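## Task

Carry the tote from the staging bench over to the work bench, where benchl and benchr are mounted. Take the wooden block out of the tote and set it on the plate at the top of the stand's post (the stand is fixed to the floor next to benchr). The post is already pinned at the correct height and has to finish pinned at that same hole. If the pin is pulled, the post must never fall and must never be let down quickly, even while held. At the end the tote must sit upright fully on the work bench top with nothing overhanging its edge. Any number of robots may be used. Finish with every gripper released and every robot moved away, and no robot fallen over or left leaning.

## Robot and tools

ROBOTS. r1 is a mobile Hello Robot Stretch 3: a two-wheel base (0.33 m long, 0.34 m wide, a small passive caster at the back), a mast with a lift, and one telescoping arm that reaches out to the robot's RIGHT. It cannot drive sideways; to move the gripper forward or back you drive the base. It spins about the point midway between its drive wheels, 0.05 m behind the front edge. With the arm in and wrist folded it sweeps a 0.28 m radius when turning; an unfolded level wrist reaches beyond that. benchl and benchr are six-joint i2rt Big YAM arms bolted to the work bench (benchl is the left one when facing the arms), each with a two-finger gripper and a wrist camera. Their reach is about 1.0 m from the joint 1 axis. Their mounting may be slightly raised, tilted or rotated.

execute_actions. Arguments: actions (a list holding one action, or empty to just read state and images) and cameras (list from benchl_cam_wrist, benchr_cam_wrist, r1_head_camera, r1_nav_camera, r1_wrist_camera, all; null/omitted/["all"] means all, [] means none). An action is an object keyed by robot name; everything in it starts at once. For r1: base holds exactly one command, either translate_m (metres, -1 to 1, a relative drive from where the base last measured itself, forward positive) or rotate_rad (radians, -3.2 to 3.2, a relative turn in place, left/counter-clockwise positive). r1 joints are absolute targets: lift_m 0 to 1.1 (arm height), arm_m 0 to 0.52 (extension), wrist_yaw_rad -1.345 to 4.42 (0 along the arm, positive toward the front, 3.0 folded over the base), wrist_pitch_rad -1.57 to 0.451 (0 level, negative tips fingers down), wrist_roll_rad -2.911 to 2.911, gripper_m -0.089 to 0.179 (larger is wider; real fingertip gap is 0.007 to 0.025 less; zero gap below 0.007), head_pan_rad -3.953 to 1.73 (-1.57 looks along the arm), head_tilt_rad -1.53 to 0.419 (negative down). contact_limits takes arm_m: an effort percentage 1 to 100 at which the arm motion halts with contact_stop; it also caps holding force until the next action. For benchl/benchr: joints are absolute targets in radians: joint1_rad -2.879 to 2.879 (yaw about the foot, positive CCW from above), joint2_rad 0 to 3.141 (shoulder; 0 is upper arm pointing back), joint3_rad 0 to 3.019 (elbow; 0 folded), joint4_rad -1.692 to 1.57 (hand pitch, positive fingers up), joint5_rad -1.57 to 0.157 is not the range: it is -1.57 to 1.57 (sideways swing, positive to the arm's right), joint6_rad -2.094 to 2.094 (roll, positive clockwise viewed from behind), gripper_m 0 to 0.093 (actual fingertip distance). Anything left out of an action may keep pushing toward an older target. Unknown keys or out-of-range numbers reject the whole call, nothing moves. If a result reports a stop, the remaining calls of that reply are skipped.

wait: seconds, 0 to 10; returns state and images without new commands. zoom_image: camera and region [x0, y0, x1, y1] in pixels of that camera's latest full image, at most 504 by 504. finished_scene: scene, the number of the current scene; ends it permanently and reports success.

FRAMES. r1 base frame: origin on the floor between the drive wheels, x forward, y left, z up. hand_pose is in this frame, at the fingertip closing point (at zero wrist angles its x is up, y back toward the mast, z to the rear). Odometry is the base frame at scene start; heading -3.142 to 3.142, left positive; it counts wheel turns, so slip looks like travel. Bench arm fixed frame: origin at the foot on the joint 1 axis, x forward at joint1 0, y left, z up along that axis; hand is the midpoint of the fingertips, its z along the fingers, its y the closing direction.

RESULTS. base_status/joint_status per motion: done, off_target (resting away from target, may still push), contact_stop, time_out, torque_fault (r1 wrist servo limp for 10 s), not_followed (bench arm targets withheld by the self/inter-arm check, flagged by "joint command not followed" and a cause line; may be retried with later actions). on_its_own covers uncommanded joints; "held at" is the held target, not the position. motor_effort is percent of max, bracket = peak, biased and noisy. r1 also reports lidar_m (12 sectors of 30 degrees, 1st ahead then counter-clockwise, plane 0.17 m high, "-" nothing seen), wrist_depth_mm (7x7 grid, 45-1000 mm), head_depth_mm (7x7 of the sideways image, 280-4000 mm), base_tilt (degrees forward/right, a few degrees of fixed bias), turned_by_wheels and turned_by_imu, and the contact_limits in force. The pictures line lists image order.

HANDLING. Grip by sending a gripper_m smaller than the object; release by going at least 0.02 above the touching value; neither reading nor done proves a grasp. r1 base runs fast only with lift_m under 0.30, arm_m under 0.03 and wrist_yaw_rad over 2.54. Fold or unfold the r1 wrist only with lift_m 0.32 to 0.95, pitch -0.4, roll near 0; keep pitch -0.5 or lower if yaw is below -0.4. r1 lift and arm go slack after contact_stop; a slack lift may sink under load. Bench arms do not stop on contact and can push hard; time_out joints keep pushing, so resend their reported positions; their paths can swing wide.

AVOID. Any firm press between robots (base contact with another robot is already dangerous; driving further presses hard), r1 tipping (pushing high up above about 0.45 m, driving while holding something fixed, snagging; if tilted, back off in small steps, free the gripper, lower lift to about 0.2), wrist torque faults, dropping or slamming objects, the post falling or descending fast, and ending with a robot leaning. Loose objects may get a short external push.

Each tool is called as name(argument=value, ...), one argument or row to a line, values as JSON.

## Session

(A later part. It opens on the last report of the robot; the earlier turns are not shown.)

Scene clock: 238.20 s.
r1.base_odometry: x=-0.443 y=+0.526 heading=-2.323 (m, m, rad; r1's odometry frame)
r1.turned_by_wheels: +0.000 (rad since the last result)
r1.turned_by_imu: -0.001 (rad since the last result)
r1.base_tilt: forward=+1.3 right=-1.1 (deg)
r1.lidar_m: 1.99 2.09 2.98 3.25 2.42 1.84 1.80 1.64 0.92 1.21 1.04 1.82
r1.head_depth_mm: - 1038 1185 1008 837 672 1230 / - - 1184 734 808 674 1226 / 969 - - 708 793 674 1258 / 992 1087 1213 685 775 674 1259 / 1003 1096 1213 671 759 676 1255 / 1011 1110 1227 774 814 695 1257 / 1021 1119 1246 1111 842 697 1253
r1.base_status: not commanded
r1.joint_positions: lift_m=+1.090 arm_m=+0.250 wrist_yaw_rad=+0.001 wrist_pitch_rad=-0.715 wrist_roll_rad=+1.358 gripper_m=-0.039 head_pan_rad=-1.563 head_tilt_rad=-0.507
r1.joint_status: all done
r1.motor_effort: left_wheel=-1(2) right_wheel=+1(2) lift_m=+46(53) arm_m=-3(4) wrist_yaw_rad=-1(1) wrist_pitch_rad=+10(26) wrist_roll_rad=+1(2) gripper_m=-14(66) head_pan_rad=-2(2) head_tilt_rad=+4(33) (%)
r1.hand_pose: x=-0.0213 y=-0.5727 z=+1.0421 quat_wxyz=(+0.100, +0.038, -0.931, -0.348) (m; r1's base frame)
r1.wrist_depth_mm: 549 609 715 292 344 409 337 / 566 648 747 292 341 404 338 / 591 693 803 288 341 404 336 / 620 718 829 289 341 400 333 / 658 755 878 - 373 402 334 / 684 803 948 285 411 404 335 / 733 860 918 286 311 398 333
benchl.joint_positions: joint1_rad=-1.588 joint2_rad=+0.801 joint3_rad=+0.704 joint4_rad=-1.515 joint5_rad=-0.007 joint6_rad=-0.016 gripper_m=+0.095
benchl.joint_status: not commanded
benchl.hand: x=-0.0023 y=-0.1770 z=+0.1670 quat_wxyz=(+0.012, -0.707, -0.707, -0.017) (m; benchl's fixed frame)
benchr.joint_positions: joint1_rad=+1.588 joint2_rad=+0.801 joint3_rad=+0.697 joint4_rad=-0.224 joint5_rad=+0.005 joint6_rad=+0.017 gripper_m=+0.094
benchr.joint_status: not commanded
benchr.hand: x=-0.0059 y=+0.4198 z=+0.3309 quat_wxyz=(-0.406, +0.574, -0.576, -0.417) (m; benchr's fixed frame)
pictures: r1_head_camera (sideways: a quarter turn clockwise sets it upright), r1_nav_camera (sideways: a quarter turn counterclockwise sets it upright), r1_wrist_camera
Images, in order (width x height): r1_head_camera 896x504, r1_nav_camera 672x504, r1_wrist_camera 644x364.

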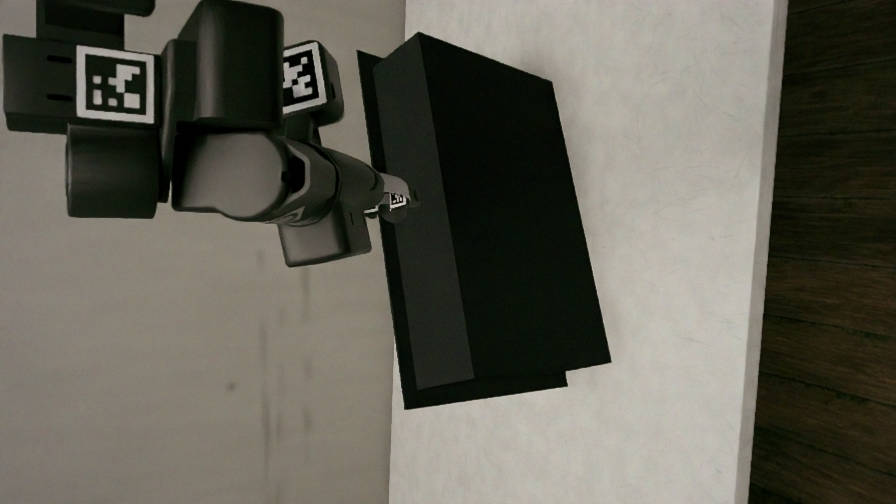

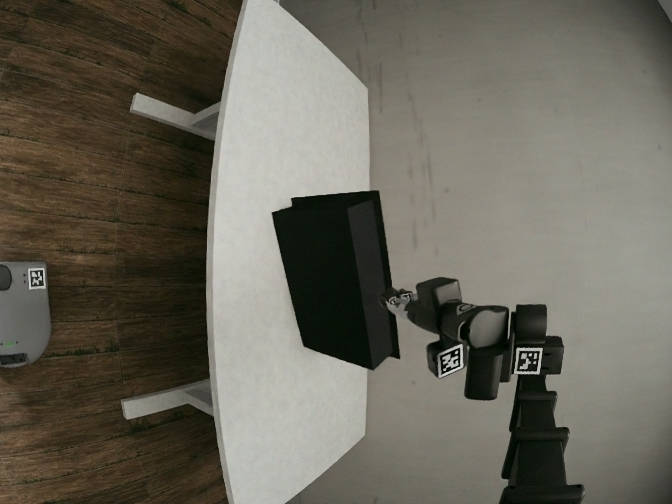

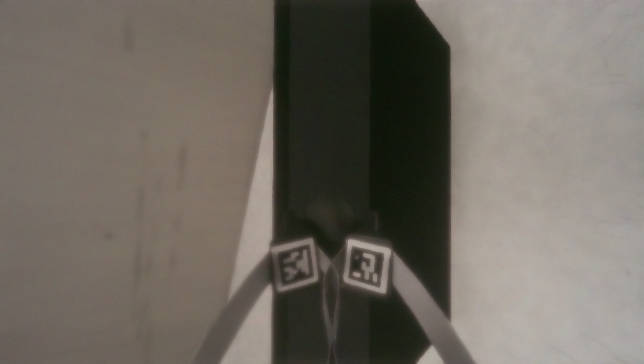

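execute_actions(
  actions=[
    {"r1":{"joints":{"lift_m":1.1,"arm_m":0.37,"gripper_m":0.175}}},
  ],
  cameras=["r1_head_camera","r1_wrist_camera"],
)

Scene clock: 249.60 s.
r1.base_odometry: x=-0.443 y=+0.526 heading=-2.323 (m, m, rad; r1's odometry frame)
r1.turned_by_wheels: +0.000 (rad since the last result)
r1.turned_by_imu: -0.001 (rad since the last result)
r1.base_tilt: forward=+1.3 right=-0.9 (deg)
r1.lidar_m: 1.99 2.09 2.99 3.26 2.42 1.84 1.80 1.64 0.93 1.21 1.04 1.82
r1.head_depth_mm: - 1063 1166 1010 835 672 1226 / - - 1166 734 807 672 1225 / 961 - 1198 710 790 675 1255 / 995 1077 1212 686 774 675 1256 / 1002 1101 1219 673 758 675 1252 / 1009 1109 1229 773 813 695 1269 / 1024 1123 1239 1118 843 697 1259
r1.base_status: not commanded
r1.joint_positions: lift_m=+1.100 arm_m=+0.370 wrist_yaw_rad=+0.001 wrist_pitch_rad=-0.714 wrist_roll_rad=+1.358 gripper_m=+0.175 head_pan_rad=-1.563 head_tilt_rad=-0.507
r1.joint_status: all done
r1.motor_effort: left_wheel=-1(1) right_wheel=+1(2) lift_m=+50(57) arm_m=+2(0) wrist_yaw_rad=-1(1) wrist_pitch_rad=+9(9) wrist_roll_rad=+1(1) gripper_m=+1(85) head_pan_rad=-2(2) head_tilt_rad=+4(4) (%)
r1.hand_pose: x=-0.0213 y=-0.6923 z=+1.0521 quat_wxyz=(+0.100, +0.038, -0.931, -0.348) (m; r1's base frame)
r1.wrist_depth_mm: 447 520 605 677 225 196 346 / 474 547 633 691 223 195 346 / 492 559 690 684 224 195 348 / 519 605 725 682 221 193 344 / 540 660 781 674 222 196 332 / 555 710 825 681 220 193 - / 630 716 859 679 220 191 346
benchl.joint_positions: joint1_rad=-1.588 joint2_rad=+0.801 joint3_rad=+0.704 joint4_rad=-1.515 joint5_rad=-0.007 joint6_rad=-0.016 gripper_m=+0.095
benchl.joint_status: not commanded
benchl.hand: x=-0.0023 y=-0.1770 z=+0.1670 quat_wxyz=(+0.012, -0.707, -0.707, -0.017) (m; benchl's fixed frame)
benchr.joint_positions: joint1_rad=+1.588 joint2_rad=+0.801 joint3_rad=+0.697 joint4_rad=-0.224 joint5_rad=+0.005 joint6_rad=+0.017 gripper_m=+0.094
benchr.joint_status: not commanded
benchr.hand: x=-0.0059 y=+0.4198 z=+0.3309 quat_wxyz=(-0.406, +0.574, -0.576, -0.417) (m; benchr's fixed frame)
pictures: r1_head_camera (sideways: a quarter turn clockwise sets it upright), r1_wrist_camera
Images, in order (width x height): r1_head_camera 896x504, r1_wrist_camera 644x364.

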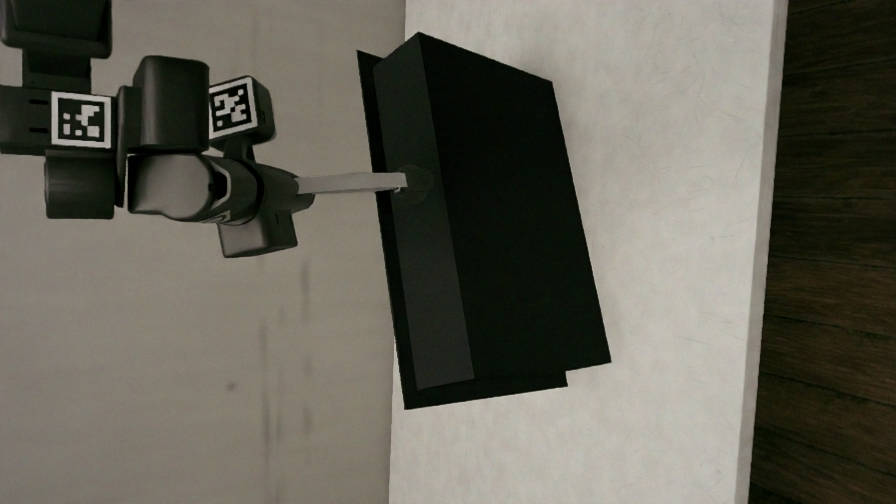

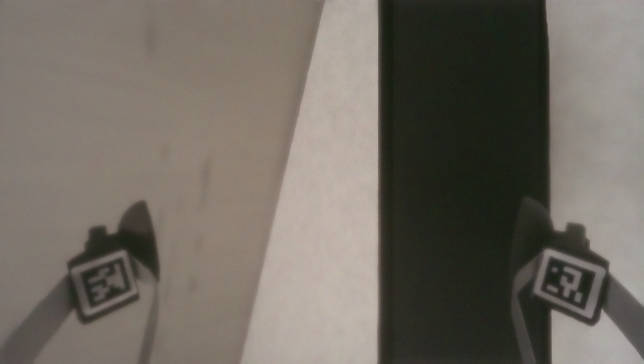

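execute_actions(
  actions=[
    {"r1":{"joints":{"wrist_pitch_rad":-1.1,"arm_m":0.40}}},
  ],
  cameras=["r1_head_camera","r1_wrist_camera"],
)

Scene clock: 253.40 s.
r1.base_odometry: x=-0.443 y=+0.526 heading=-2.323 (m, m, rad; r1's odometry frame)
r1.turned_by_wheels: +0.000 (rad since the last result)
r1.turned_by_imu: -0.001 (rad since the last result)
r1.base_tilt: forward=+1.3 right=-1.0 (deg)
r1.lidar_m: 1.98 2.09 2.98 3.25 2.42 1.84 1.80 1.64 0.93 1.21 1.04 1.81
r1.head_depth_mm: - 1057 1170 1010 837 670 1221 / - - 1182 733 808 673 1228 / 964 - 1200 710 790 673 1258 / 990 1078 1224 685 774 673 1261 / 1004 1099 1214 671 759 674 1259 / 1009 1111 1231 772 813 695 1252 / 1018 1123 1249 1118 842 695 1265
r1.base_status: not commanded
r1.joint_positions: lift_m=+1.100 arm_m=+0.400 wrist_yaw_rad=+0.001 wrist_pitch_rad=-1.100 wrist_roll_rad=+1.358 gripper_m=+0.175 head_pan_rad=-1.563 head_tilt_rad=-0.507
r1.joint_status: all done
r1.motor_effort: left_wheel=-1(1) right_wheel=+1(1) lift_m=+50(50) arm_m=+2(1) wrist_yaw_rad=-1(1) wrist_pitch_rad=+0(8) wrist_roll_rad=+1(1) gripper_m=+1(1) head_pan_rad=-3(2) head_tilt_rad=+4(4) (%)
r1.hand_pose: x=-0.0215 y=-0.6392 z=+0.9989 quat_wxyz=(+0.091, +0.056, -0.847, -0.520) (m; r1's base frame)
r1.wrist_depth_mm: 501 594 210 195 390 357 327 / 526 621 211 199 396 366 325 / 548 635 215 201 400 369 330 / 570 667 567 203 405 373 337 / 593 658 587 208 411 385 334 / 607 692 605 212 409 392 - / 688 747 618 215 420 391 938
benchl.joint_positions: joint1_rad=-1.588 joint2_rad=+0.801 joint3_rad=+0.704 joint4_rad=-1.515 joint5_rad=-0.007 joint6_rad=-0.016 gripper_m=+0.095
benchl.joint_status: not commanded
benchl.hand: x=-0.0023 y=-0.1770 z=+0.1670 quat_wxyz=(+0.012, -0.707, -0.707, -0.017) (m; benchl's fixed frame)
benchr.joint_positions: joint1_rad=+1.588 joint2_rad=+0.801 joint3_rad=+0.697 joint4_rad=-0.224 joint5_rad=+0.005 joint6_rad=+0.017 gripper_m=+0.094
benchr.joint_status: not commanded
benchr.hand: x=-0.0059 y=+0.4198 z=+0.3309 quat_wxyz=(-0.406, +0.574, -0.576, -0.417) (m; benchr's fixed frame)
pictures: r1_head_camera (sideways: a quarter turn clockwise sets it upright), r1_wrist_camera
Images, in order (width x height): r1_head_camera 896x504, r1_wrist_camera 644x364.

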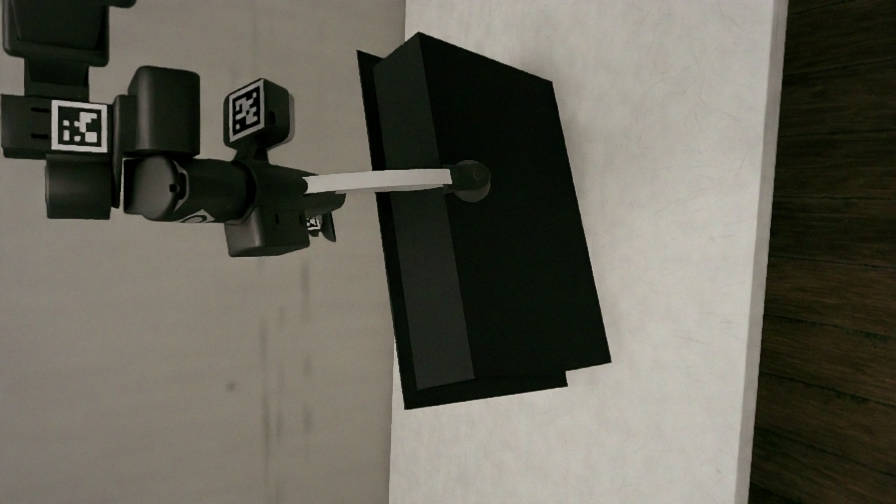

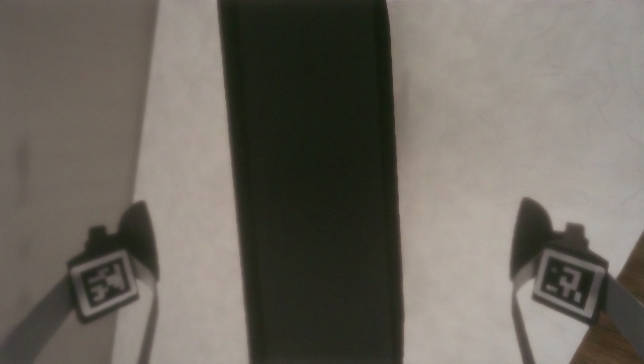

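execute_actions(
  actions=[
    {"r1":{"joints":{"arm_m":0.435}}},
  ],
  cameras=[],
)

execute_actions(
  actions=[
    {"r1":{"joints":{"lift_m":1.03,"arm_m":0.445}}},
  ],
  cameras=["r1_wrist_camera"],
)

execute_actions(
  actions=[
    {"r1":{"joints":{"gripper_m":0.0}}},
  ],
  cameras=["r1_wrist_camera"],
)

execute_actions(
  actions=[
    {"r1":{"joints":{"lift_m":1.1}}},
  ],
  cameras=["r1_head_camera","r1_wrist_camera"],
)

Scene clock: 264.43 s.
r1.base_odometry: x=-0.443 y=+0.526 heading=-2.323 (m, m, rad; r1's odometry frame)
r1.turned_by_wheels: +0.000 (rad since the last result)
r1.turned_by_imu: -0.001 (rad since the last result)
r1.base_tilt: forward=+1.1 right=-1.1 (deg)
r1.lidar_m: 1.99 2.09 2.98 3.25 2.42 1.84 1.79 1.64 0.93 1.21 1.05 1.82
r1.head_depth_mm: - 1061 1165 1009 834 673 1224 / - 1082 1166 734 809 674 1226 / 964 - 1198 710 791 674 1260 / 993 1080 1218 686 776 675 1256 / 1004 1099 1214 671 758 676 1257 / 1013 1111 1226 773 810 695 1265 / 1018 1125 1245 1114 844 694 1258
r1.base_status: not commanded
r1.joint_positions: lift_m=+1.100 arm_m=+0.435 wrist_yaw_rad=+0.001 wrist_pitch_rad=-1.101 wrist_roll_rad=+1.358 gripper_m=+0.175 head_pan_rad=-1.563 head_tilt_rad=-0.507
r1.joint_status: all done
r1.motor_effort: left_wheel=-1(1) right_wheel=+2(1) lift_m=+50(51) arm_m=+2(1) wrist_yaw_rad=-1(1) wrist_pitch_rad=+1(1) wrist_roll_rad=+1(1) gripper_m=+1(1) head_pan_rad=-3(2) head_tilt_rad=+4(4) (%)
r1.hand_pose: x=-0.0215 y=-0.6740 z=+0.9989 quat_wxyz=(+0.091, +0.056, -0.847, -0.520) (m; r1's base frame)
r1.wrist_depth_mm: 474 572 526 189 178 360 320 / 488 608 546 192 181 363 329 / 513 626 566 191 184 371 332 / 545 627 560 196 186 374 335 / 563 663 586 198 188 389 333 / 568 687 591 201 189 386 - / 664 721 603 204 193 393 355
benchl.joint_positions: joint1_rad=-1.588 joint2_rad=+0.801 joint3_rad=+0.704 joint4_rad=-1.515 joint5_rad=-0.007 joint6_rad=-0.016 gripper_m=+0.095
benchl.joint_status: not commanded
benchl.hand: x=-0.0023 y=-0.1770 z=+0.1670 quat_wxyz=(+0.012, -0.707, -0.707, -0.017) (m; benchl's fixed frame)
benchr.joint_positions: joint1_rad=+1.588 joint2_rad=+0.801 joint3_rad=+0.697 joint4_rad=-0.224 joint5_rad=+0.005 joint6_rad=+0.017 gripper_m=+0.094
benchr.joint_status: not commanded
benchr.hand: x=-0.0059 y=+0.4198 z=+0.3309 quat_wxyz=(-0.406, +0.574, -0.576, -0.417) (m; benchr's fixed frame)
pictures: none
No camera images: the call's "cameras" was empty. Leave "cameras" out to get every camera's image.

Scene clock: 265.90 s.
r1.base_odometry: x=-0.443 y=+0.526 heading=-2.323 (m, m, rad; r1's odometry frame)
r1.turned_by_wheels: +0.000 (rad since the last result)
r1.turned_by_imu: +0.000 (rad since the last result)
r1.base_tilt: forward=+1.2 right=-0.8 (deg)
r1.lidar_m: 1.98 2.10 2.99 3.26 2.43 1.84 1.79 1.64 0.93 1.21 1.04 1.82
r1.head_depth_mm: 967 - 1182 1012 834 672 1229 / 977 - 1161 733 810 673 1228 / 984 - - 710 791 674 1259 / 996 1091 1203 685 775 674 1258 / 1002 1102 1216 674 760 672 1260 / 1011 1111 1229 771 812 695 1259 / 1016 1121 1240 1110 839 695 1259
r1.base_status: not commanded
r1.joint_positions: lift_m=+1.030 arm_m=+0.445 wrist_yaw_rad=+0.001 wrist_pitch_rad=-1.101 wrist_roll_rad=+1.358 gripper_m=+0.175 head_pan_rad=-1.563 head_tilt_rad=-0.507
r1.joint_status: all done
r1.motor_effort: left_wheel=-1(1) right_wheel=+1(1) lift_m=+29(42) arm_m=+3(4) wrist_yaw_rad=+0(2) wrist_pitch_rad=+1(1) wrist_roll_rad=+1(1) gripper_m=+1(1) head_pan_rad=-3(2) head_tilt_rad=+4(4) (%)
r1.hand_pose: x=-0.0215 y=-0.6839 z=+0.9296 quat_wxyz=(+0.091, +0.056, -0.847, -0.521) (m; r1's base frame)
r1.wrist_depth_mm: 465 520 127 119 112 298 267 / 479 540 127 120 114 303 271 / 504 556 129 122 115 305 275 / 520 586 131 124 116 311 279 / 551 558 132 126 118 322 277 / 563 570 135 128 119 325 - / 660 627 136 129 121 327 293
benchl.joint_positions: joint1_rad=-1.588 joint2_rad=+0.801 joint3_rad=+0.704 joint4_rad=-1.515 joint5_rad=-0.007 joint6_rad=-0.016 gripper_m=+0.095
benchl.joint_status: not commanded
benchl.hand: x=-0.0023 y=-0.1770 z=+0.1670 quat_wxyz=(+0.012, -0.707, -0.707, -0.017) (m; benchl's fixed frame)
benchr.joint_positions: joint1_rad=+1.588 joint2_rad=+0.801 joint3_rad=+0.697 joint4_rad=-0.224 joint5_rad=+0.005 joint6_rad=+0.017 gripper_m=+0.094
benchr.joint_status: not commanded
benchr.hand: x=-0.0059 y=+0.4198 z=+0.3309 quat_wxyz=(-0.406, +0.574, -0.576, -0.417) (m; benchr's fixed frame)
pictures: r1_wrist_camera
Images, in order (width x height): r1_wrist_camera 644x364.

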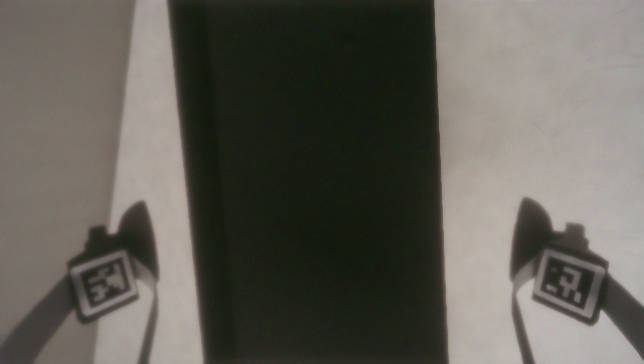

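Scene clock: 268.13 s.
r1.base_odometry: x=-0.443 y=+0.526 heading=-2.324 (m, m, rad; r1's odometry frame)
r1.turned_by_wheels: +0.000 (rad since the last result)
r1.turned_by_imu: -0.001 (rad since the last result)
r1.base_tilt: forward=+1.1 right=-1.1 (deg)
r1.lidar_m: 1.99 2.09 3.00 3.25 2.43 1.83 1.79 1.64 0.93 1.21 1.05 1.81
r1.head_depth_mm: 973 - 1179 1012 839 672 1226 / 975 - 1149 738 812 673 1227 / 986 - - 711 793 674 1260 / 995 1090 1214 688 777 675 1267 / 1002 1104 1217 676 760 674 1262 / 1015 1108 1228 777 813 695 1261 / 1023 1122 1236 1117 842 697 1259
r1.base_status: not commanded
r1.joint_positions: lift_m=+1.030 arm_m=+0.445 wrist_yaw_rad=+0.001 wrist_pitch_rad=-1.093 wrist_roll_rad=+1.358 gripper_m=+0.002 head_pan_rad=-1.563 head_tilt_rad=-0.507
r1.joint_status: all done
r1.motor_effort: left_wheel=-2(2) right_wheel=+3(3) lift_m=+29(29) arm_m=+2(3) wrist_yaw_rad=-1(1) wrist_pitch_rad=-4(6) wrist_roll_rad=+1(1) gripper_m=-45(100) head_pan_rad=-2(2) head_tilt_rad=+4(5) (%)
r1.hand_pose: x=-0.0215 y=-0.6859 z=+0.9303 quat_wxyz=(+0.091, +0.056, -0.849, -0.517) (m; r1's base frame)
r1.wrist_depth_mm: 459 527 128 122 115 299 271 / 481 542 131 123 116 305 273 / 501 565 131 125 117 307 277 / 529 588 134 127 119 313 281 / 555 629 136 129 120 307 285 / 579 654 138 131 122 - 284 / 602 627 141 133 123 330 284
benchl.joint_positions: joint1_rad=-1.588 joint2_rad=+0.801 joint3_rad=+0.704 joint4_rad=-1.515 joint5_rad=-0.007 joint6_rad=-0.016 gripper_m=+0.095
benchl.joint_status: not commanded
benchl.hand: x=-0.0023 y=-0.1770 z=+0.1670 quat_wxyz=(+0.012, -0.707, -0.707, -0.017) (m; benchl's fixed frame)
benchr.joint_positions: joint1_rad=+1.588 joint2_rad=+0.801 joint3_rad=+0.697 joint4_rad=-0.224 joint5_rad=+0.005 joint6_rad=+0.017 gripper_m=+0.094
benchr.joint_status: not commanded
benchr.hand: x=-0.0059 y=+0.4198 z=+0.3309 quat_wxyz=(-0.406, +0.574, -0.576, -0.417) (m; benchr's fixed frame)
pictures: r1_wrist_camera
Images, in order (width x height): r1_wrist_camera 644x364.

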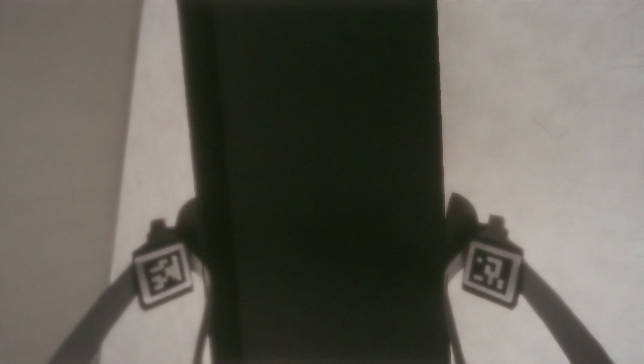

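Scene clock: 269.87 s.
r1.base_odometry: x=-0.443 y=+0.526 heading=-2.323 (m, m, rad; r1's odometry frame)
r1.turned_by_wheels: +0.000 (rad since the last result)
r1.turned_by_imu: +0.000 (rad since the last result)
r1.base_tilt: forward=+1.3 right=-1.1 (deg)
r1.lidar_m: 1.99 2.10 2.98 3.27 2.42 1.84 1.79 1.64 0.93 1.21 1.04 1.81
r1.head_depth_mm: - 1061 1147 971 836 672 1225 / 997 1075 1128 711 806 672 1229 / 964 - 710 694 782 673 1257 / 995 1079 1173 658 763 673 1253 / 1002 1095 1180 638 752 674 1254 / 1008 1111 1205 703 810 693 1263 / 1018 1118 1242 1116 842 695 1262
r1.base_status: not commanded
r1.joint_positions: lift_m=+1.099 arm_m=+0.445 wrist_yaw_rad=+0.001 wrist_pitch_rad=-1.121 wrist_roll_rad=+1.359 gripper_m=+0.010 head_pan_rad=-1.563 head_tilt_rad=-0.507
r1.joint_status: all done
r1.on_its_own: gripper_m is held at +0.011, not at your +0.000, by its stall guard, which is still easing
r1.motor_effort: left_wheel=-1(2) right_wheel=+0(4) lift_m=+55(57) arm_m=+1(2) wrist_yaw_rad=-1(1) wrist_pitch_rad=+13(23) wrist_roll_rad=+0(1) gripper_m=-16(46) head_pan_rad=-2(2) head_tilt_rad=+4(5) (%)
r1.hand_pose: x=-0.0214 y=-0.6793 z=+0.9968 quat_wxyz=(+0.090, +0.057, -0.842, -0.529) (m; r1's base frame)
r1.wrist_depth_mm: 469 576 140 132 122 354 323 / 488 590 143 134 124 362 329 / 512 614 146 136 126 366 330 / 526 640 149 139 128 372 335 / 563 660 149 141 129 374 343 / 598 702 152 144 133 375 342 / 636 698 158 146 134 390 347
benchl.joint_positions: joint1_rad=-1.588 joint2_rad=+0.801 joint3_rad=+0.704 joint4_rad=-1.515 joint5_rad=-0.007 joint6_rad=-0.016 gripper_m=+0.095
benchl.joint_status: not commanded
benchl.hand: x=-0.0023 y=-0.1770 z=+0.1670 quat_wxyz=(+0.012, -0.707, -0.707, -0.017) (m; benchl's fixed frame)
benchr.joint_positions: joint1_rad=+1.588 joint2_rad=+0.801 joint3_rad=+0.697 joint4_rad=-0.224 joint5_rad=+0.005 joint6_rad=+0.017 gripper_m=+0.094
benchr.joint_status: not commanded
benchr.hand: x=-0.0059 y=+0.4198 z=+0.3309 quat_wxyz=(-0.406, +0.574, -0.576, -0.417) (m; benchr's fixed frame)
pictures: r1_head_camera (sideways: a quarter turn clockwise sets it upright), r1_wrist_camera
Images, in order (width x height): r1_head_camera 896x504, r1_wrist_camera 644x364.

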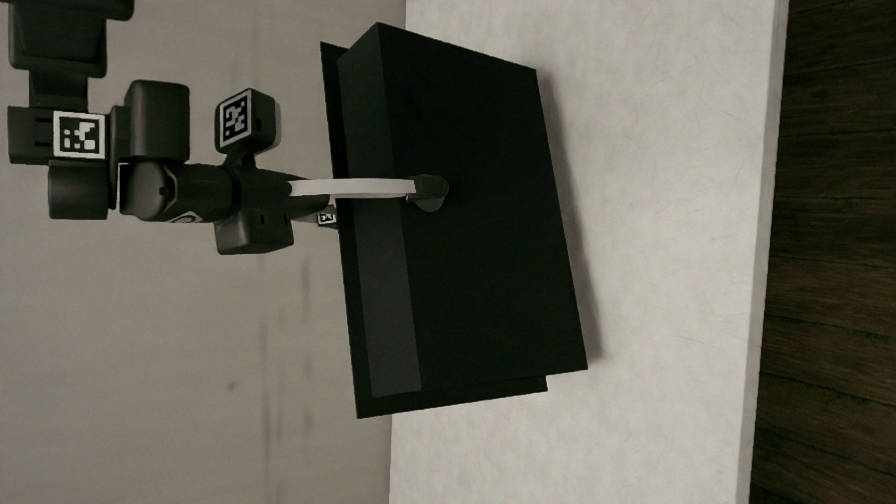

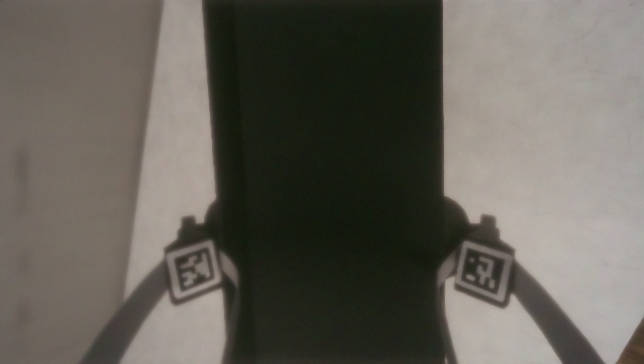

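execute_actions(
  actions=[
    {"r1":{"joints":{"wrist_pitch_rad":-0.8,"arm_m":0.03,"wrist_roll_rad":1.57}}},
  ],
  cameras=["r1_nav_camera"],
)

execute_actions(
  actions=[
    {"r1":{"base":{"rotate_rad":1.58}}},
  ],
  cameras=[],
)

execute_actions(
  actions=[
    {"r1":{"base":{"translate_m":1.0}}},
  ],
  cameras=[],
)

execute_actions(
  actions=[
    {"r1":{"base":{"translate_m":1.0}}},
  ],
  cameras=[],
)

execute_actions(
  actions=[
    {"r1":{"base":{"translate_m":0.35}}},
  ],
  cameras=[],
)

execute_actions(
  actions=[
    {"r1":{"base":{"rotate_rad":1.53},"joints":{"head_tilt_rad":-0.7}}},
  ],
  cameras=["r1_nav_camera","r1_head_camera","benchl_cam_wrist"],
)

Scene clock: 280.43 s.
r1.base_odometry: x=-0.443 y=+0.526 heading=-2.323 (m, m, rad; r1's odometry frame)
r1.turned_by_wheels: +0.000 (rad since the last result)
r1.turned_by_imu: -0.002 (rad since the last result)
r1.base_tilt: forward=+1.2 right=-1.0 (deg)
r1.lidar_m: 1.98 2.10 2.98 3.26 2.42 1.84 1.80 1.63 0.93 1.21 1.05 1.82
r1.head_depth_mm: - - - - - 412 1230 / - - - - - 418 1225 / 964 - 1170 - - 433 1253 / 998 1088 1205 1163 - 356 1254 / 1007 1103 1220 1112 352 347 1264 / 1008 1111 1233 1115 349 338 1262 / 1019 1124 1243 1113 346 329 1260
r1.base_status: not commanded
r1.joint_positions: lift_m=+1.099 arm_m=+0.030 wrist_yaw_rad=+0.001 wrist_pitch_rad=-0.839 wrist_roll_rad=+1.565 gripper_m=+0.052 head_pan_rad=-1.563 head_tilt_rad=-0.507
r1.joint_status: all done
r1.on_its_own: gripper_m is held at +0.052, not at your +0.000, by its stall guard, which is not easing now
r1.motor_effort: left_wheel=-1(1) right_wheel=+0(1) lift_m=+55(55) arm_m=-2(4) wrist_yaw_rad=-1(1) wrist_pitch_rad=+24(29) wrist_roll_rad=+2(5) gripper_m=-22(26) head_pan_rad=-3(2) head_tilt_rad=+4(4) (%)
r1.hand_pose: x=-0.0213 y=-0.3283 z=+1.0312 quat_wxyz=(+0.003, +0.002, -0.913, -0.408) (m; r1's base frame)
r1.wrist_depth_mm: 737 849 141 132 123 996 853 / 759 880 144 135 124 - 871 / 775 903 146 136 126 - 890 / 793 926 148 139 128 - 937 / 827 961 149 142 130 - 945 / 828 961 153 144 133 - 938 / 853 - 157 147 135 - 955
benchl.joint_positions: joint1_rad=-1.588 joint2_rad=+0.801 joint3_rad=+0.704 joint4_rad=-1.515 joint5_rad=-0.007 joint6_rad=-0.016 gripper_m=+0.095
benchl.joint_status: not commanded
benchl.hand: x=-0.0023 y=-0.1770 z=+0.1670 quat_wxyz=(+0.012, -0.707, -0.707, -0.017) (m; benchl's fixed frame)
benchr.joint_positions: joint1_rad=+1.588 joint2_rad=+0.801 joint3_rad=+0.697 joint4_rad=-0.224 joint5_rad=+0.005 joint6_rad=+0.017 gripper_m=+0.094
benchr.joint_status: not commanded
benchr.hand: x=-0.0059 y=+0.4198 z=+0.3309 quat_wxyz=(-0.406, +0.574, -0.576, -0.417) (m; benchr's fixed frame)
pictures: r1_nav_camera (sideways: a quarter turn counterclockwise sets it upright)
Images, in order (width x height): r1_nav_camera 672x504.

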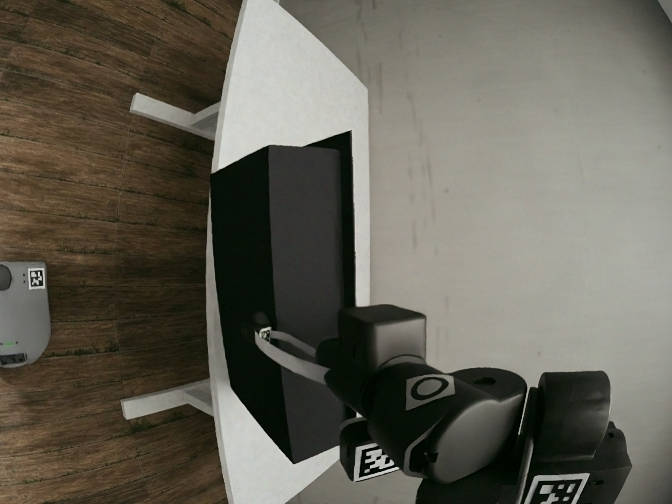

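Scene clock: 283.93 s.
r1.base_odometry: x=-0.443 y=+0.526 heading=-0.744 (m, m, rad; r1's odometry frame)
r1.turned_by_wheels: +1.580 (rad since the last result)
r1.turned_by_imu: +1.570 (rad since the last result)
r1.base_tilt: forward=+1.3 right=-1.2 (deg)
r1.lidar_m: 3.17 2.40 1.84 1.80 1.61 0.93 1.21 1.05 1.85 1.99 2.11 3.05
r1.head_depth_mm: - - - - - 411 1254 / - - - - - 418 1259 / 1610 - 1944 - - 434 1251 / 1649 1821 1996 2202 - 356 1260 / 1663 1829 2012 2234 352 347 1261 / 1684 1861 2056 2268 349 339 1259 / 1700 1876 2074 2276 346 330 1260
r1.base_status: done
r1.joint_positions: lift_m=+1.099 arm_m=+0.030 wrist_yaw_rad=+0.001 wrist_pitch_rad=-0.839 wrist_roll_rad=+1.565 gripper_m=+0.052 head_pan_rad=-1.563 head_tilt_rad=-0.507
r1.joint_status: not commanded
r1.on_its_own: gripper_m is held at +0.052, not at your +0.000, by its stall guard, which is not easing now
r1.motor_effort: left_wheel=-2(5) right_wheel=+2(6) lift_m=+55(55) arm_m=-2(3) wrist_yaw_rad=+0(1) wrist_pitch_rad=+24(24) wrist_roll_rad=+2(2) gripper_m=-22(22) head_pan_rad=-2(2) head_tilt_rad=+3(4) (%)
r1.hand_pose: x=-0.0213 y=-0.3283 z=+1.0312 quat_wxyz=(+0.003, +0.001, -0.913, -0.408) (m; r1's base frame)
r1.wrist_depth_mm: - - 140 132 122 - 855 / - - 143 134 125 - 885 / - - 146 136 126 - 900 / - - 148 139 128 - 903 / - - 148 141 130 - 956 / - - 153 144 133 - 939 / - - 157 146 134 - 928
benchl.joint_positions: joint1_rad=-1.588 joint2_rad=+0.801 joint3_rad=+0.704 joint4_rad=-1.515 joint5_rad=-0.007 joint6_rad=-0.016 gripper_m=+0.095
benchl.joint_status: not commanded
benchl.hand: x=-0.0023 y=-0.1770 z=+0.1670 quat_wxyz=(+0.012, -0.707, -0.707, -0.017) (m; benchl's fixed frame)
benchr.joint_positions: joint1_rad=+1.588 joint2_rad=+0.801 joint3_rad=+0.697 joint4_rad=-0.224 joint5_rad=+0.005 joint6_rad=+0.017 gripper_m=+0.094
benchr.joint_status: not commanded
benchr.hand: x=-0.0059 y=+0.4198 z=+0.3309 quat_wxyz=(-0.406, +0.574, -0.576, -0.417) (m; benchr's fixed frame)
pictures: none
No camera images: the call's "cameras" was empty. Leave "cameras" out to get every camera's image.

Scene clock: 295.90 s.
r1.base_odometry: x=+0.293 y=-0.151 heading=-0.744 (m, m, rad; r1's odometry frame)
r1.turned_by_wheels: +0.000 (rad since the last result)
r1.turned_by_imu: +0.005 (rad since the last result)
r1.base_tilt: forward=+1.2 right=-1.0 (deg)
r1.lidar_m: 2.26 2.27 1.76 1.72 1.83 1.84 2.22 1.94 2.10 2.06 2.19 2.18
r1.head_depth_mm: - - - - - 412 1256 / - - - - - 418 1253 / 1663 - 2011 - - 434 1257 / 1712 1880 2075 2298 - 356 1256 / 1723 1906 2112 2278 352 347 1258 / 1747 1935 2137 2310 349 338 1261 / 1771 1948 2151 2338 346 330 1261
r1.base_status: done
r1.joint_positions: lift_m=+1.099 arm_m=+0.030 wrist_yaw_rad=+0.001 wrist_pitch_rad=-0.839 wrist_roll_rad=+1.565 gripper_m=+0.052 head_pan_rad=-1.563 head_tilt_rad=-0.507
r1.joint_status: not commanded
r1.on_its_own: gripper_m is held at +0.052, not at your +0.000, by its stall guard, which is not easing now
r1.motor_effort: left_wheel=-2(2) right_wheel=+2(4) lift_m=+55(54) arm_m=-2(2) wrist_yaw_rad=-1(1) wrist_pitch_rad=+24(24) wrist_roll_rad=+2(2) gripper_m=-22(22) head_pan_rad=-2(2) head_tilt_rad=+3(4) (%)
r1.hand_pose: x=-0.0213 y=-0.3283 z=+1.0312 quat_wxyz=(+0.003, +0.001, -0.913, -0.408) (m; r1's base frame)
r1.wrist_depth_mm: - - 141 132 123 998 852 / - - 144 134 124 - 884 / - - 146 136 126 - 879 / - - 148 139 128 - 908 / - - 148 142 130 - 957 / - - 154 144 133 - 954 / - - 157 146 134 - 953
benchl.joint_positions: joint1_rad=-1.588 joint2_rad=+0.801 joint3_rad=+0.704 joint4_rad=-1.515 joint5_rad=-0.007 joint6_rad=-0.016 gripper_m=+0.095
benchl.joint_status: not commanded
benchl.hand: x=-0.0023 y=-0.1770 z=+0.1670 quat_wxyz=(+0.012, -0.707, -0.707, -0.017) (m; benchl's fixed frame)
benchr.joint_positions: joint1_rad=+1.588 joint2_rad=+0.801 joint3_rad=+0.697 joint4_rad=-0.224 joint5_rad=+0.005 joint6_rad=+0.017 gripper_m=+0.094
benchr.joint_status: not commanded
benchr.hand: x=-0.0059 y=+0.4198 z=+0.3309 quat_wxyz=(-0.406, +0.574, -0.576, -0.417) (m; benchr's fixed frame)
pictures: none
No camera images: the call's "cameras" was empty. Leave "cameras" out to get every camera's image.

Scene clock: 307.87 s.
r1.base_odometry: x=+1.029 y=-0.828 heading=-0.744 (m, m, rad; r1's odometry frame)
r1.turned_by_wheels: +0.000 (rad since the last result)
r1.turned_by_imu: +0.005 (rad since the last result)
r1.base_tilt: forward=+1.4 right=-1.0 (deg)
r1.lidar_m: 1.56 1.31 1.68 1.65 1.75 2.56 2.82 2.82 2.17 2.13 2.05 1.25
r1.head_depth_mm: - - - - - 412 1255 / - - - - - 418 1255 / 1724 - 2101 - - 434 1258 / 1776 1948 2163 2361 - 356 1259 / 1802 1983 2192 2360 352 347 1260 / 1805 2006 2220 2379 349 338 1257 / 1858 2026 2254 2406 346 330 1267
r1.base_status: done
r1.joint_positions: lift_m=+1.099 arm_m=+0.030 wrist_yaw_rad=+0.001 wrist_pitch_rad=-0.839 wrist_roll_rad=+1.565 gripper_m=+0.052 head_pan_rad=-1.563 head_tilt_rad=-0.507
r1.joint_status: not commanded
r1.on_its_own: gripper_m is held at +0.052, not at your +0.000, by its stall guard, which is not easing now
r1.motor_effort: left_wheel=-2(4) right_wheel=+2(4) lift_m=+55(55) arm_m=-3(3) wrist_yaw_rad=-1(0) wrist_pitch_rad=+24(24) wrist_roll_rad=+2(2) gripper_m=-22(22) head_pan_rad=-2(2) head_tilt_rad=+4(4) (%)
r1.hand_pose: x=-0.0213 y=-0.3283 z=+1.0312 quat_wxyz=(+0.003, +0.001, -0.913, -0.408) (m; r1's base frame)
r1.wrist_depth_mm: - - 141 132 122 - 861 / - - 144 134 125 - 878 / - - 146 136 126 - 911 / - - 147 139 128 - 919 / - - 148 141 130 - 940 / - - 153 144 133 - 933 / - - 157 147 135 - 938
benchl.joint_positions: joint1_rad=-1.588 joint2_rad=+0.801 joint3_rad=+0.704 joint4_rad=-1.515 joint5_rad=-0.007 joint6_rad=-0.016 gripper_m=+0.095
benchl.joint_status: not commanded
benchl.hand: x=-0.0023 y=-0.1770 z=+0.1670 quat_wxyz=(+0.012, -0.707, -0.707, -0.017) (m; benchl's fixed frame)
benchr.joint_positions: joint1_rad=+1.588 joint2_rad=+0.801 joint3_rad=+0.697 joint4_rad=-0.224 joint5_rad=+0.005 joint6_rad=+0.017 gripper_m=+0.094
benchr.joint_status: not commanded
benchr.hand: x=-0.0059 y=+0.4198 z=+0.3309 quat_wxyz=(-0.406, +0.574, -0.576, -0.417) (m; benchr's fixed frame)
pictures: none
No camera images: the call's "cameras" was empty. Leave "cameras" out to get every camera's image.

Scene clock: 313.17 s.
r1.base_odometry: x=+1.287 y=-1.065 heading=-0.744 (m, m, rad; r1's odometry frame)
r1.turned_by_wheels: +0.000 (rad since the last result)
r1.turned_by_imu: +0.002 (rad since the last result)
r1.base_tilt: forward=+1.3 right=-1.1 (deg)
r1.lidar_m: 1.21 0.99 1.64 1.61 1.72 2.52 3.18 2.85 2.20 2.17 1.26 0.96
r1.head_depth_mm: - - - - - 412 1253 / - - - - - 417 1256 / 1749 - 2134 - - 434 1262 / 1789 1966 2192 2360 - 355 1253 / 1825 1985 2216 2379 351 347 1258 / 1855 2028 2241 2398 350 338 1260 / 1879 2059 2271 2429 346 330 1260
r1.base_status: done
r1.joint_positions: lift_m=+1.099 arm_m=+0.030 wrist_yaw_rad=+0.001 wrist_pitch_rad=-0.839 wrist_roll_rad=+1.565 gripper_m=+0.052 head_pan_rad=-1.563 head_tilt_rad=-0.507
r1.joint_status: not commanded
r1.on_its_own: gripper_m is held at +0.052, not at your +0.000, by its stall guard, which is not easing now
r1.motor_effort: left_wheel=-2(3) right_wheel=+2(6) lift_m=+54(55) arm_m=-3(2) wrist_yaw_rad=-1(0) wrist_pitch_rad=+24(24) wrist_roll_rad=+2(2) gripper_m=-22(22) head_pan_rad=-3(2) head_tilt_rad=+4(4) (%)
r1.hand_pose: x=-0.0213 y=-0.3283 z=+1.0312 quat_wxyz=(+0.003, +0.001, -0.913, -0.408) (m; r1's base frame)
r1.wrist_depth_mm: - - 141 132 122 998 883 / - - 144 134 124 - 884 / - - 146 137 126 - 904 / - - 147 139 129 - 895 / - - 149 141 130 - 943 / - - 153 144 133 - 963 / - - 157 147 135 - 951
benchl.joint_positions: joint1_rad=-1.588 joint2_rad=+0.801 joint3_rad=+0.704 joint4_rad=-1.515 joint5_rad=-0.007 joint6_rad=-0.016 gripper_m=+0.095
benchl.joint_status: not commanded
benchl.hand: x=-0.0023 y=-0.1770 z=+0.1670 quat_wxyz=(+0.012, -0.707, -0.707, -0.017) (m; benchl's fixed frame)
benchr.joint_positions: joint1_rad=+1.588 joint2_rad=+0.801 joint3_rad=+0.697 joint4_rad=-0.224 joint5_rad=+0.005 joint6_rad=+0.017 gripper_m=+0.094
benchr.joint_status: not commanded
benchr.hand: x=-0.0059 y=+0.4198 z=+0.3309 quat_wxyz=(-0.406, +0.574, -0.576, -0.417) (m; benchr's fixed frame)
pictures: none
No camera images: the call's "cameras" was empty. Leave "cameras" out to get every camera's image.

Scene clock: 316.57 s.
r1.base_odometry: x=+1.287 y=-1.065 heading=+0.786 (m, m, rad; r1's odometry frame)
r1.turned_by_wheels: +1.530 (rad since the last result)
r1.turned_by_imu: +1.520 (rad since the last result)
r1.base_tilt: forward=+1.3 right=-1.0 (deg)
r1.lidar_m: 1.61 1.70 2.42 3.19 2.93 2.22 2.16 1.26 0.96 1.20 1.00 1.66
r1.head_depth_mm: - - - - 446 1325 1146 / - - - - 432 1322 1156 / 1018 1113 - - 547 1328 1153 / 992 1138 1162 345 406 1328 1162 / 812 1157 1094 352 393 1337 1160 / 1028 887 978 350 383 1333 1160 / 1037 1153 1056 347 372 1341 1156
r1.base_status: done
r1.joint_positions: lift_m=+1.099 arm_m=+0.030 wrist_yaw_rad=+0.001 wrist_pitch_rad=-0.839 wrist_roll_rad=+1.565 gripper_m=+0.052 head_pan_rad=-1.563 head_tilt_rad=-0.691
r1.joint_status: all done
r1.on_its_own: gripper_m is held at +0.052, not at your +0.000, by its stall guard, which is not easing now
r1.motor_effort: left_wheel=-2(6) right_wheel=+2(7) lift_m=+55(54) arm_m=-2(2) wrist_yaw_rad=+0(1) wrist_pitch_rad=+24(24) wrist_roll_rad=+2(2) gripper_m=-21(22) head_pan_rad=-2(2) head_tilt_rad=-5(26) (%)
r1.hand_pose: x=-0.0214 y=-0.3283 z=+1.0312 quat_wxyz=(+0.003, +0.001, -0.913, -0.408) (m; r1's base frame)
r1.wrist_depth_mm: 628 854 141 132 122 - 838 / 754 893 144 134 124 998 871 / 770 913 146 136 127 - 908 / 801 919 148 139 128 - 917 / 606 955 149 141 130 - 931 / 834 945 153 144 133 - 936 / 847 - 157 147 134 - 928
benchl.joint_positions: joint1_rad=-1.588 joint2_rad=+0.801 joint3_rad=+0.704 joint4_rad=-1.515 joint5_rad=-0.007 joint6_rad=-0.016 gripper_m=+0.095
benchl.joint_status: not commanded
benchl.hand: x=-0.0023 y=-0.1770 z=+0.1670 quat_wxyz=(+0.012, -0.707, -0.707, -0.017) (m; benchl's fixed frame)
benchr.joint_positions: joint1_rad=+1.588 joint2_rad=+0.801 joint3_rad=+0.697 joint4_rad=-0.224 joint5_rad=+0.005 joint6_rad=+0.017 gripper_m=+0.094
benchr.joint_status: not commanded
benchr.hand: x=-0.0059 y=+0.4198 z=+0.3309 quat_wxyz=(-0.406, +0.574, -0.576, -0.417) (m; benchr's fixed frame)
pictures: benchl_cam_wrist, r1_head_camera (sideways: a quarter turn clockwise sets it upright), r1_nav_camera (sideways: a quarter turn counterclockwise sets it upright)
Images, in order (width x height): benchl_cam_wrist 616x616, r1_head_camera 896x504, r1_nav_camera 672x504.

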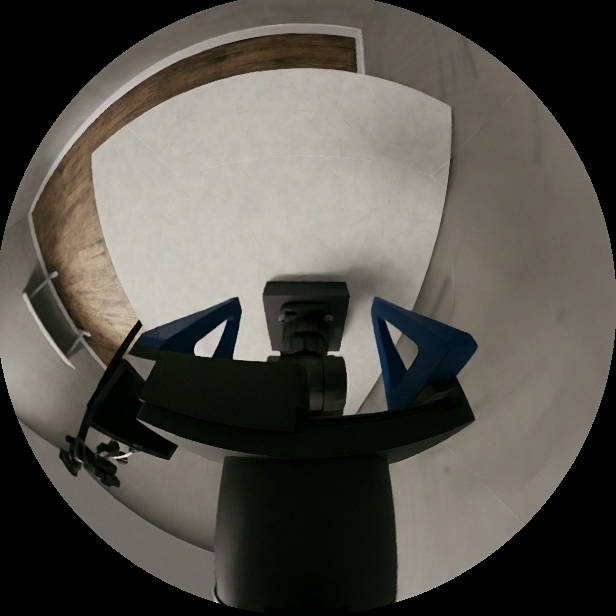

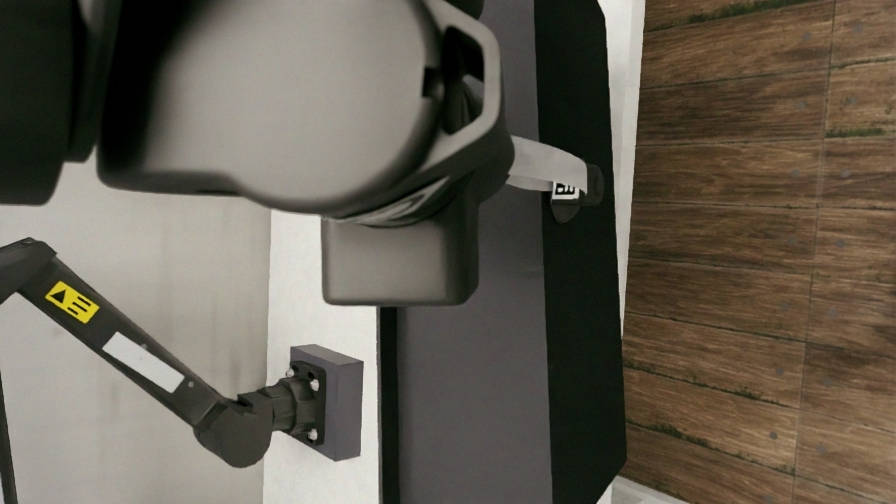

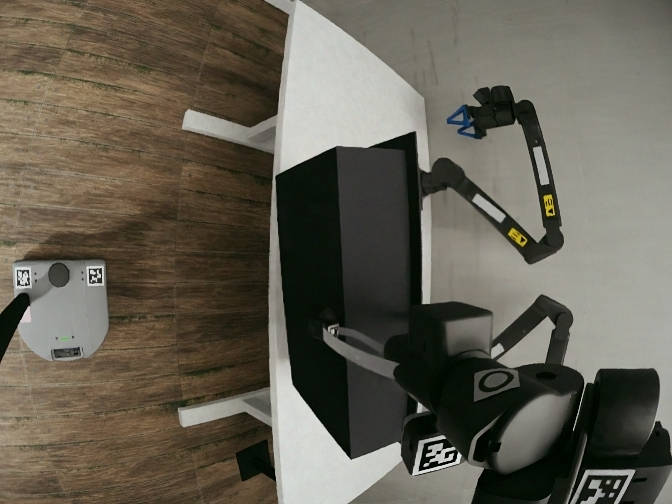

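execute_actions(
  actions=[
    {"r1":{"joints":{"arm_m":0.40}}},
  ],
  cameras=[],
)

execute_actions(
  actions=[
    {"r1":{"joints":{"lift_m":1.02}}},
  ],
  cameras=["r1_nav_camera","r1_head_camera"],
)

Scene clock: 324.13 s.
r1.base_odometry: x=+1.287 y=-1.065 heading=+0.786 (m, m, rad; r1's odometry frame)
r1.turned_by_wheels: +0.000 (rad since the last result)
r1.turned_by_imu: -0.001 (rad since the last result)
r1.base_tilt: forward=+1.3 right=-0.9 (deg)
r1.lidar_m: 1.61 1.71 2.42 3.18 2.94 2.22 2.17 1.26 0.96 1.21 0.99 1.65
r1.head_depth_mm: 953 660 923 847 695 1331 1151 / - 646 742 848 695 1324 1153 / - 634 737 848 695 1327 1150 / 784 625 725 850 716 1333 1157 / 810 618 715 854 717 1338 1155 / 1025 626 967 856 719 1332 1155 / 1032 1155 1056 855 721 1334 1162
r1.base_status: not commanded
r1.joint_positions: lift_m=+1.099 arm_m=+0.400 wrist_yaw_rad=+0.001 wrist_pitch_rad=-0.839 wrist_roll_rad=+1.566 gripper_m=+0.052 head_pan_rad=-1.563 head_tilt_rad=-0.691
r1.joint_status: all done
r1.on_its_own: gripper_m is held at +0.052, not at your +0.000, by its stall guard, which is not easing now
r1.motor_effort: left_wheel=-2(1) right_wheel=+2(2) lift_m=+54(55) arm_m=+2(5) wrist_yaw_rad=+0(2) wrist_pitch_rad=+24(24) wrist_roll_rad=+2(2) gripper_m=-22(22) head_pan_rad=-2(2) head_tilt_rad=-4(5) (%)
r1.hand_pose: x=-0.0214 y=-0.6977 z=+1.0312 quat_wxyz=(+0.003, +0.001, -0.913, -0.408) (m; r1's base frame)
r1.wrist_depth_mm: 452 525 141 132 122 365 312 / 454 542 143 134 124 372 319 / 475 551 146 136 126 383 324 / 484 577 147 139 128 389 331 / 508 598 149 142 129 383 339 / 275 568 153 144 133 403 341 / 293 344 158 147 134 421 341
benchl.joint_positions: joint1_rad=-1.588 joint2_rad=+0.801 joint3_rad=+0.704 joint4_rad=-1.515 joint5_rad=-0.007 joint6_rad=-0.016 gripper_m=+0.095
benchl.joint_status: not commanded
benchl.hand: x=-0.0023 y=-0.1770 z=+0.1670 quat_wxyz=(+0.012, -0.707, -0.707, -0.017) (m; benchl's fixed frame)
benchr.joint_positions: joint1_rad=+1.588 joint2_rad=+0.801 joint3_rad=+0.697 joint4_rad=-0.224 joint5_rad=+0.005 joint6_rad=+0.017 gripper_m=+0.094
benchr.joint_status: not commanded
benchr.hand: x=-0.0059 y=+0.4198 z=+0.3309 quat_wxyz=(-0.406, +0.574, -0.576, -0.417) (m; benchr's fixed frame)
pictures: none
No camera images: the call's "cameras" was empty. Leave "cameras" out to get every camera's image.

Scene clock: 325.70 s.
r1.base_odometry: x=+1.287 y=-1.065 heading=+0.786 (m, m, rad; r1's odometry frame)
r1.turned_by_wheels: +0.000 (rad since the last result)
r1.turned_by_imu: +0.000 (rad since the last result)
r1.base_tilt: forward=+1.2 right=-1.0 (deg)
r1.lidar_m: 1.62 1.70 2.41 3.17 2.93 2.23 2.17 1.26 0.96 1.21 0.99 1.65
r1.head_depth_mm: - 1072 913 845 694 1324 1151 / - 710 699 833 694 1327 1158 / - - 692 821 696 1337 1153 / 991 1099 683 826 717 1325 1157 / 812 1127 678 825 718 1333 1155 / 1026 885 939 853 719 1334 1158 / 1039 1155 1052 857 720 1336 1164
r1.base_status: not commanded
r1.joint_positions: lift_m=+1.020 arm_m=+0.400 wrist_yaw_rad=+0.001 wrist_pitch_rad=-0.839 wrist_roll_rad=+1.566 gripper_m=+0.052 head_pan_rad=-1.563 head_tilt_rad=-0.691
r1.joint_status: all done
r1.on_its_own: gripper_m is held at +0.052, not at your +0.000, by its stall guard, which is not easing now
r1.motor_effort: left_wheel=-1(2) right_wheel=+2(2) lift_m=+34(52) arm_m=+2(2) wrist_yaw_rad=-2(1) wrist_pitch_rad=+24(24) wrist_roll_rad=+2(2) gripper_m=-21(22) head_pan_rad=-2(2) head_tilt_rad=-5(4) (%)
r1.hand_pose: x=-0.0214 y=-0.6977 z=+0.9519 quat_wxyz=(+0.003, +0.001, -0.913, -0.408) (m; r1's base frame)
r1.wrist_depth_mm: 451 524 140 131 122 297 255 / 463 541 144 134 124 303 260 / 471 556 146 136 126 310 263 / 485 577 147 139 128 319 269 / 500 592 148 141 130 313 276 / 521 592 153 144 133 323 280 / 306 648 158 147 134 341 278
benchl.joint_positions: joint1_rad=-1.588 joint2_rad=+0.801 joint3_rad=+0.704 joint4_rad=-1.515 joint5_rad=-0.007 joint6_rad=-0.016 gripper_m=+0.095
benchl.joint_status: not commanded
benchl.hand: x=-0.0023 y=-0.1770 z=+0.1670 quat_wxyz=(+0.012, -0.707, -0.707, -0.017) (m; benchl's fixed frame)
benchr.joint_positions: joint1_rad=+1.588 joint2_rad=+0.801 joint3_rad=+0.697 joint4_rad=-0.224 joint5_rad=+0.005 joint6_rad=+0.017 gripper_m=+0.094
benchr.joint_status: not commanded
benchr.hand: x=-0.0059 y=+0.4198 z=+0.3309 quat_wxyz=(-0.406, +0.574, -0.576, -0.417) (m; benchr's fixed frame)
pictures: r1_head_camera (sideways: a quarter turn clockwise sets it upright), r1_nav_camera (sideways: a quarter turn counterclockwise sets it upright)
Images, in order (width x height): r1_head_camera 896x504, r1_nav_camera 672x504.

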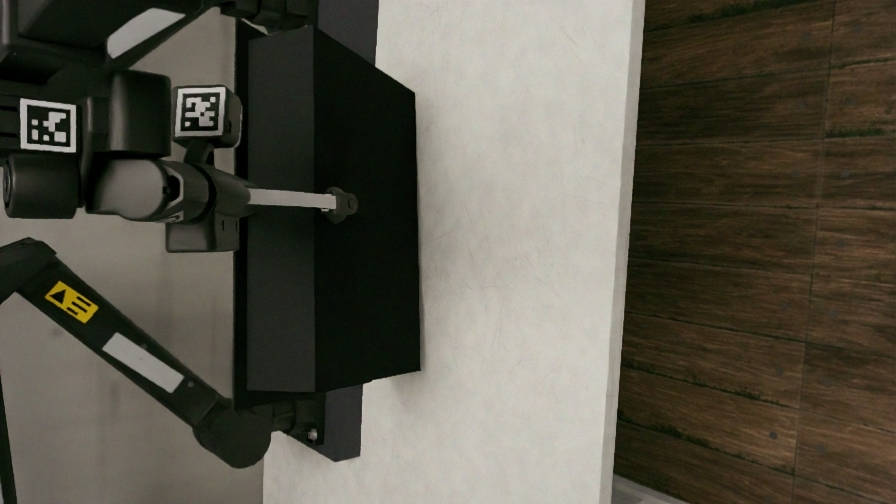

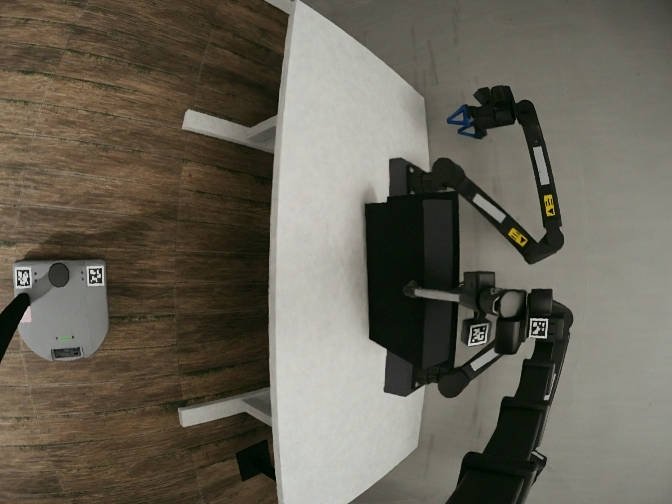

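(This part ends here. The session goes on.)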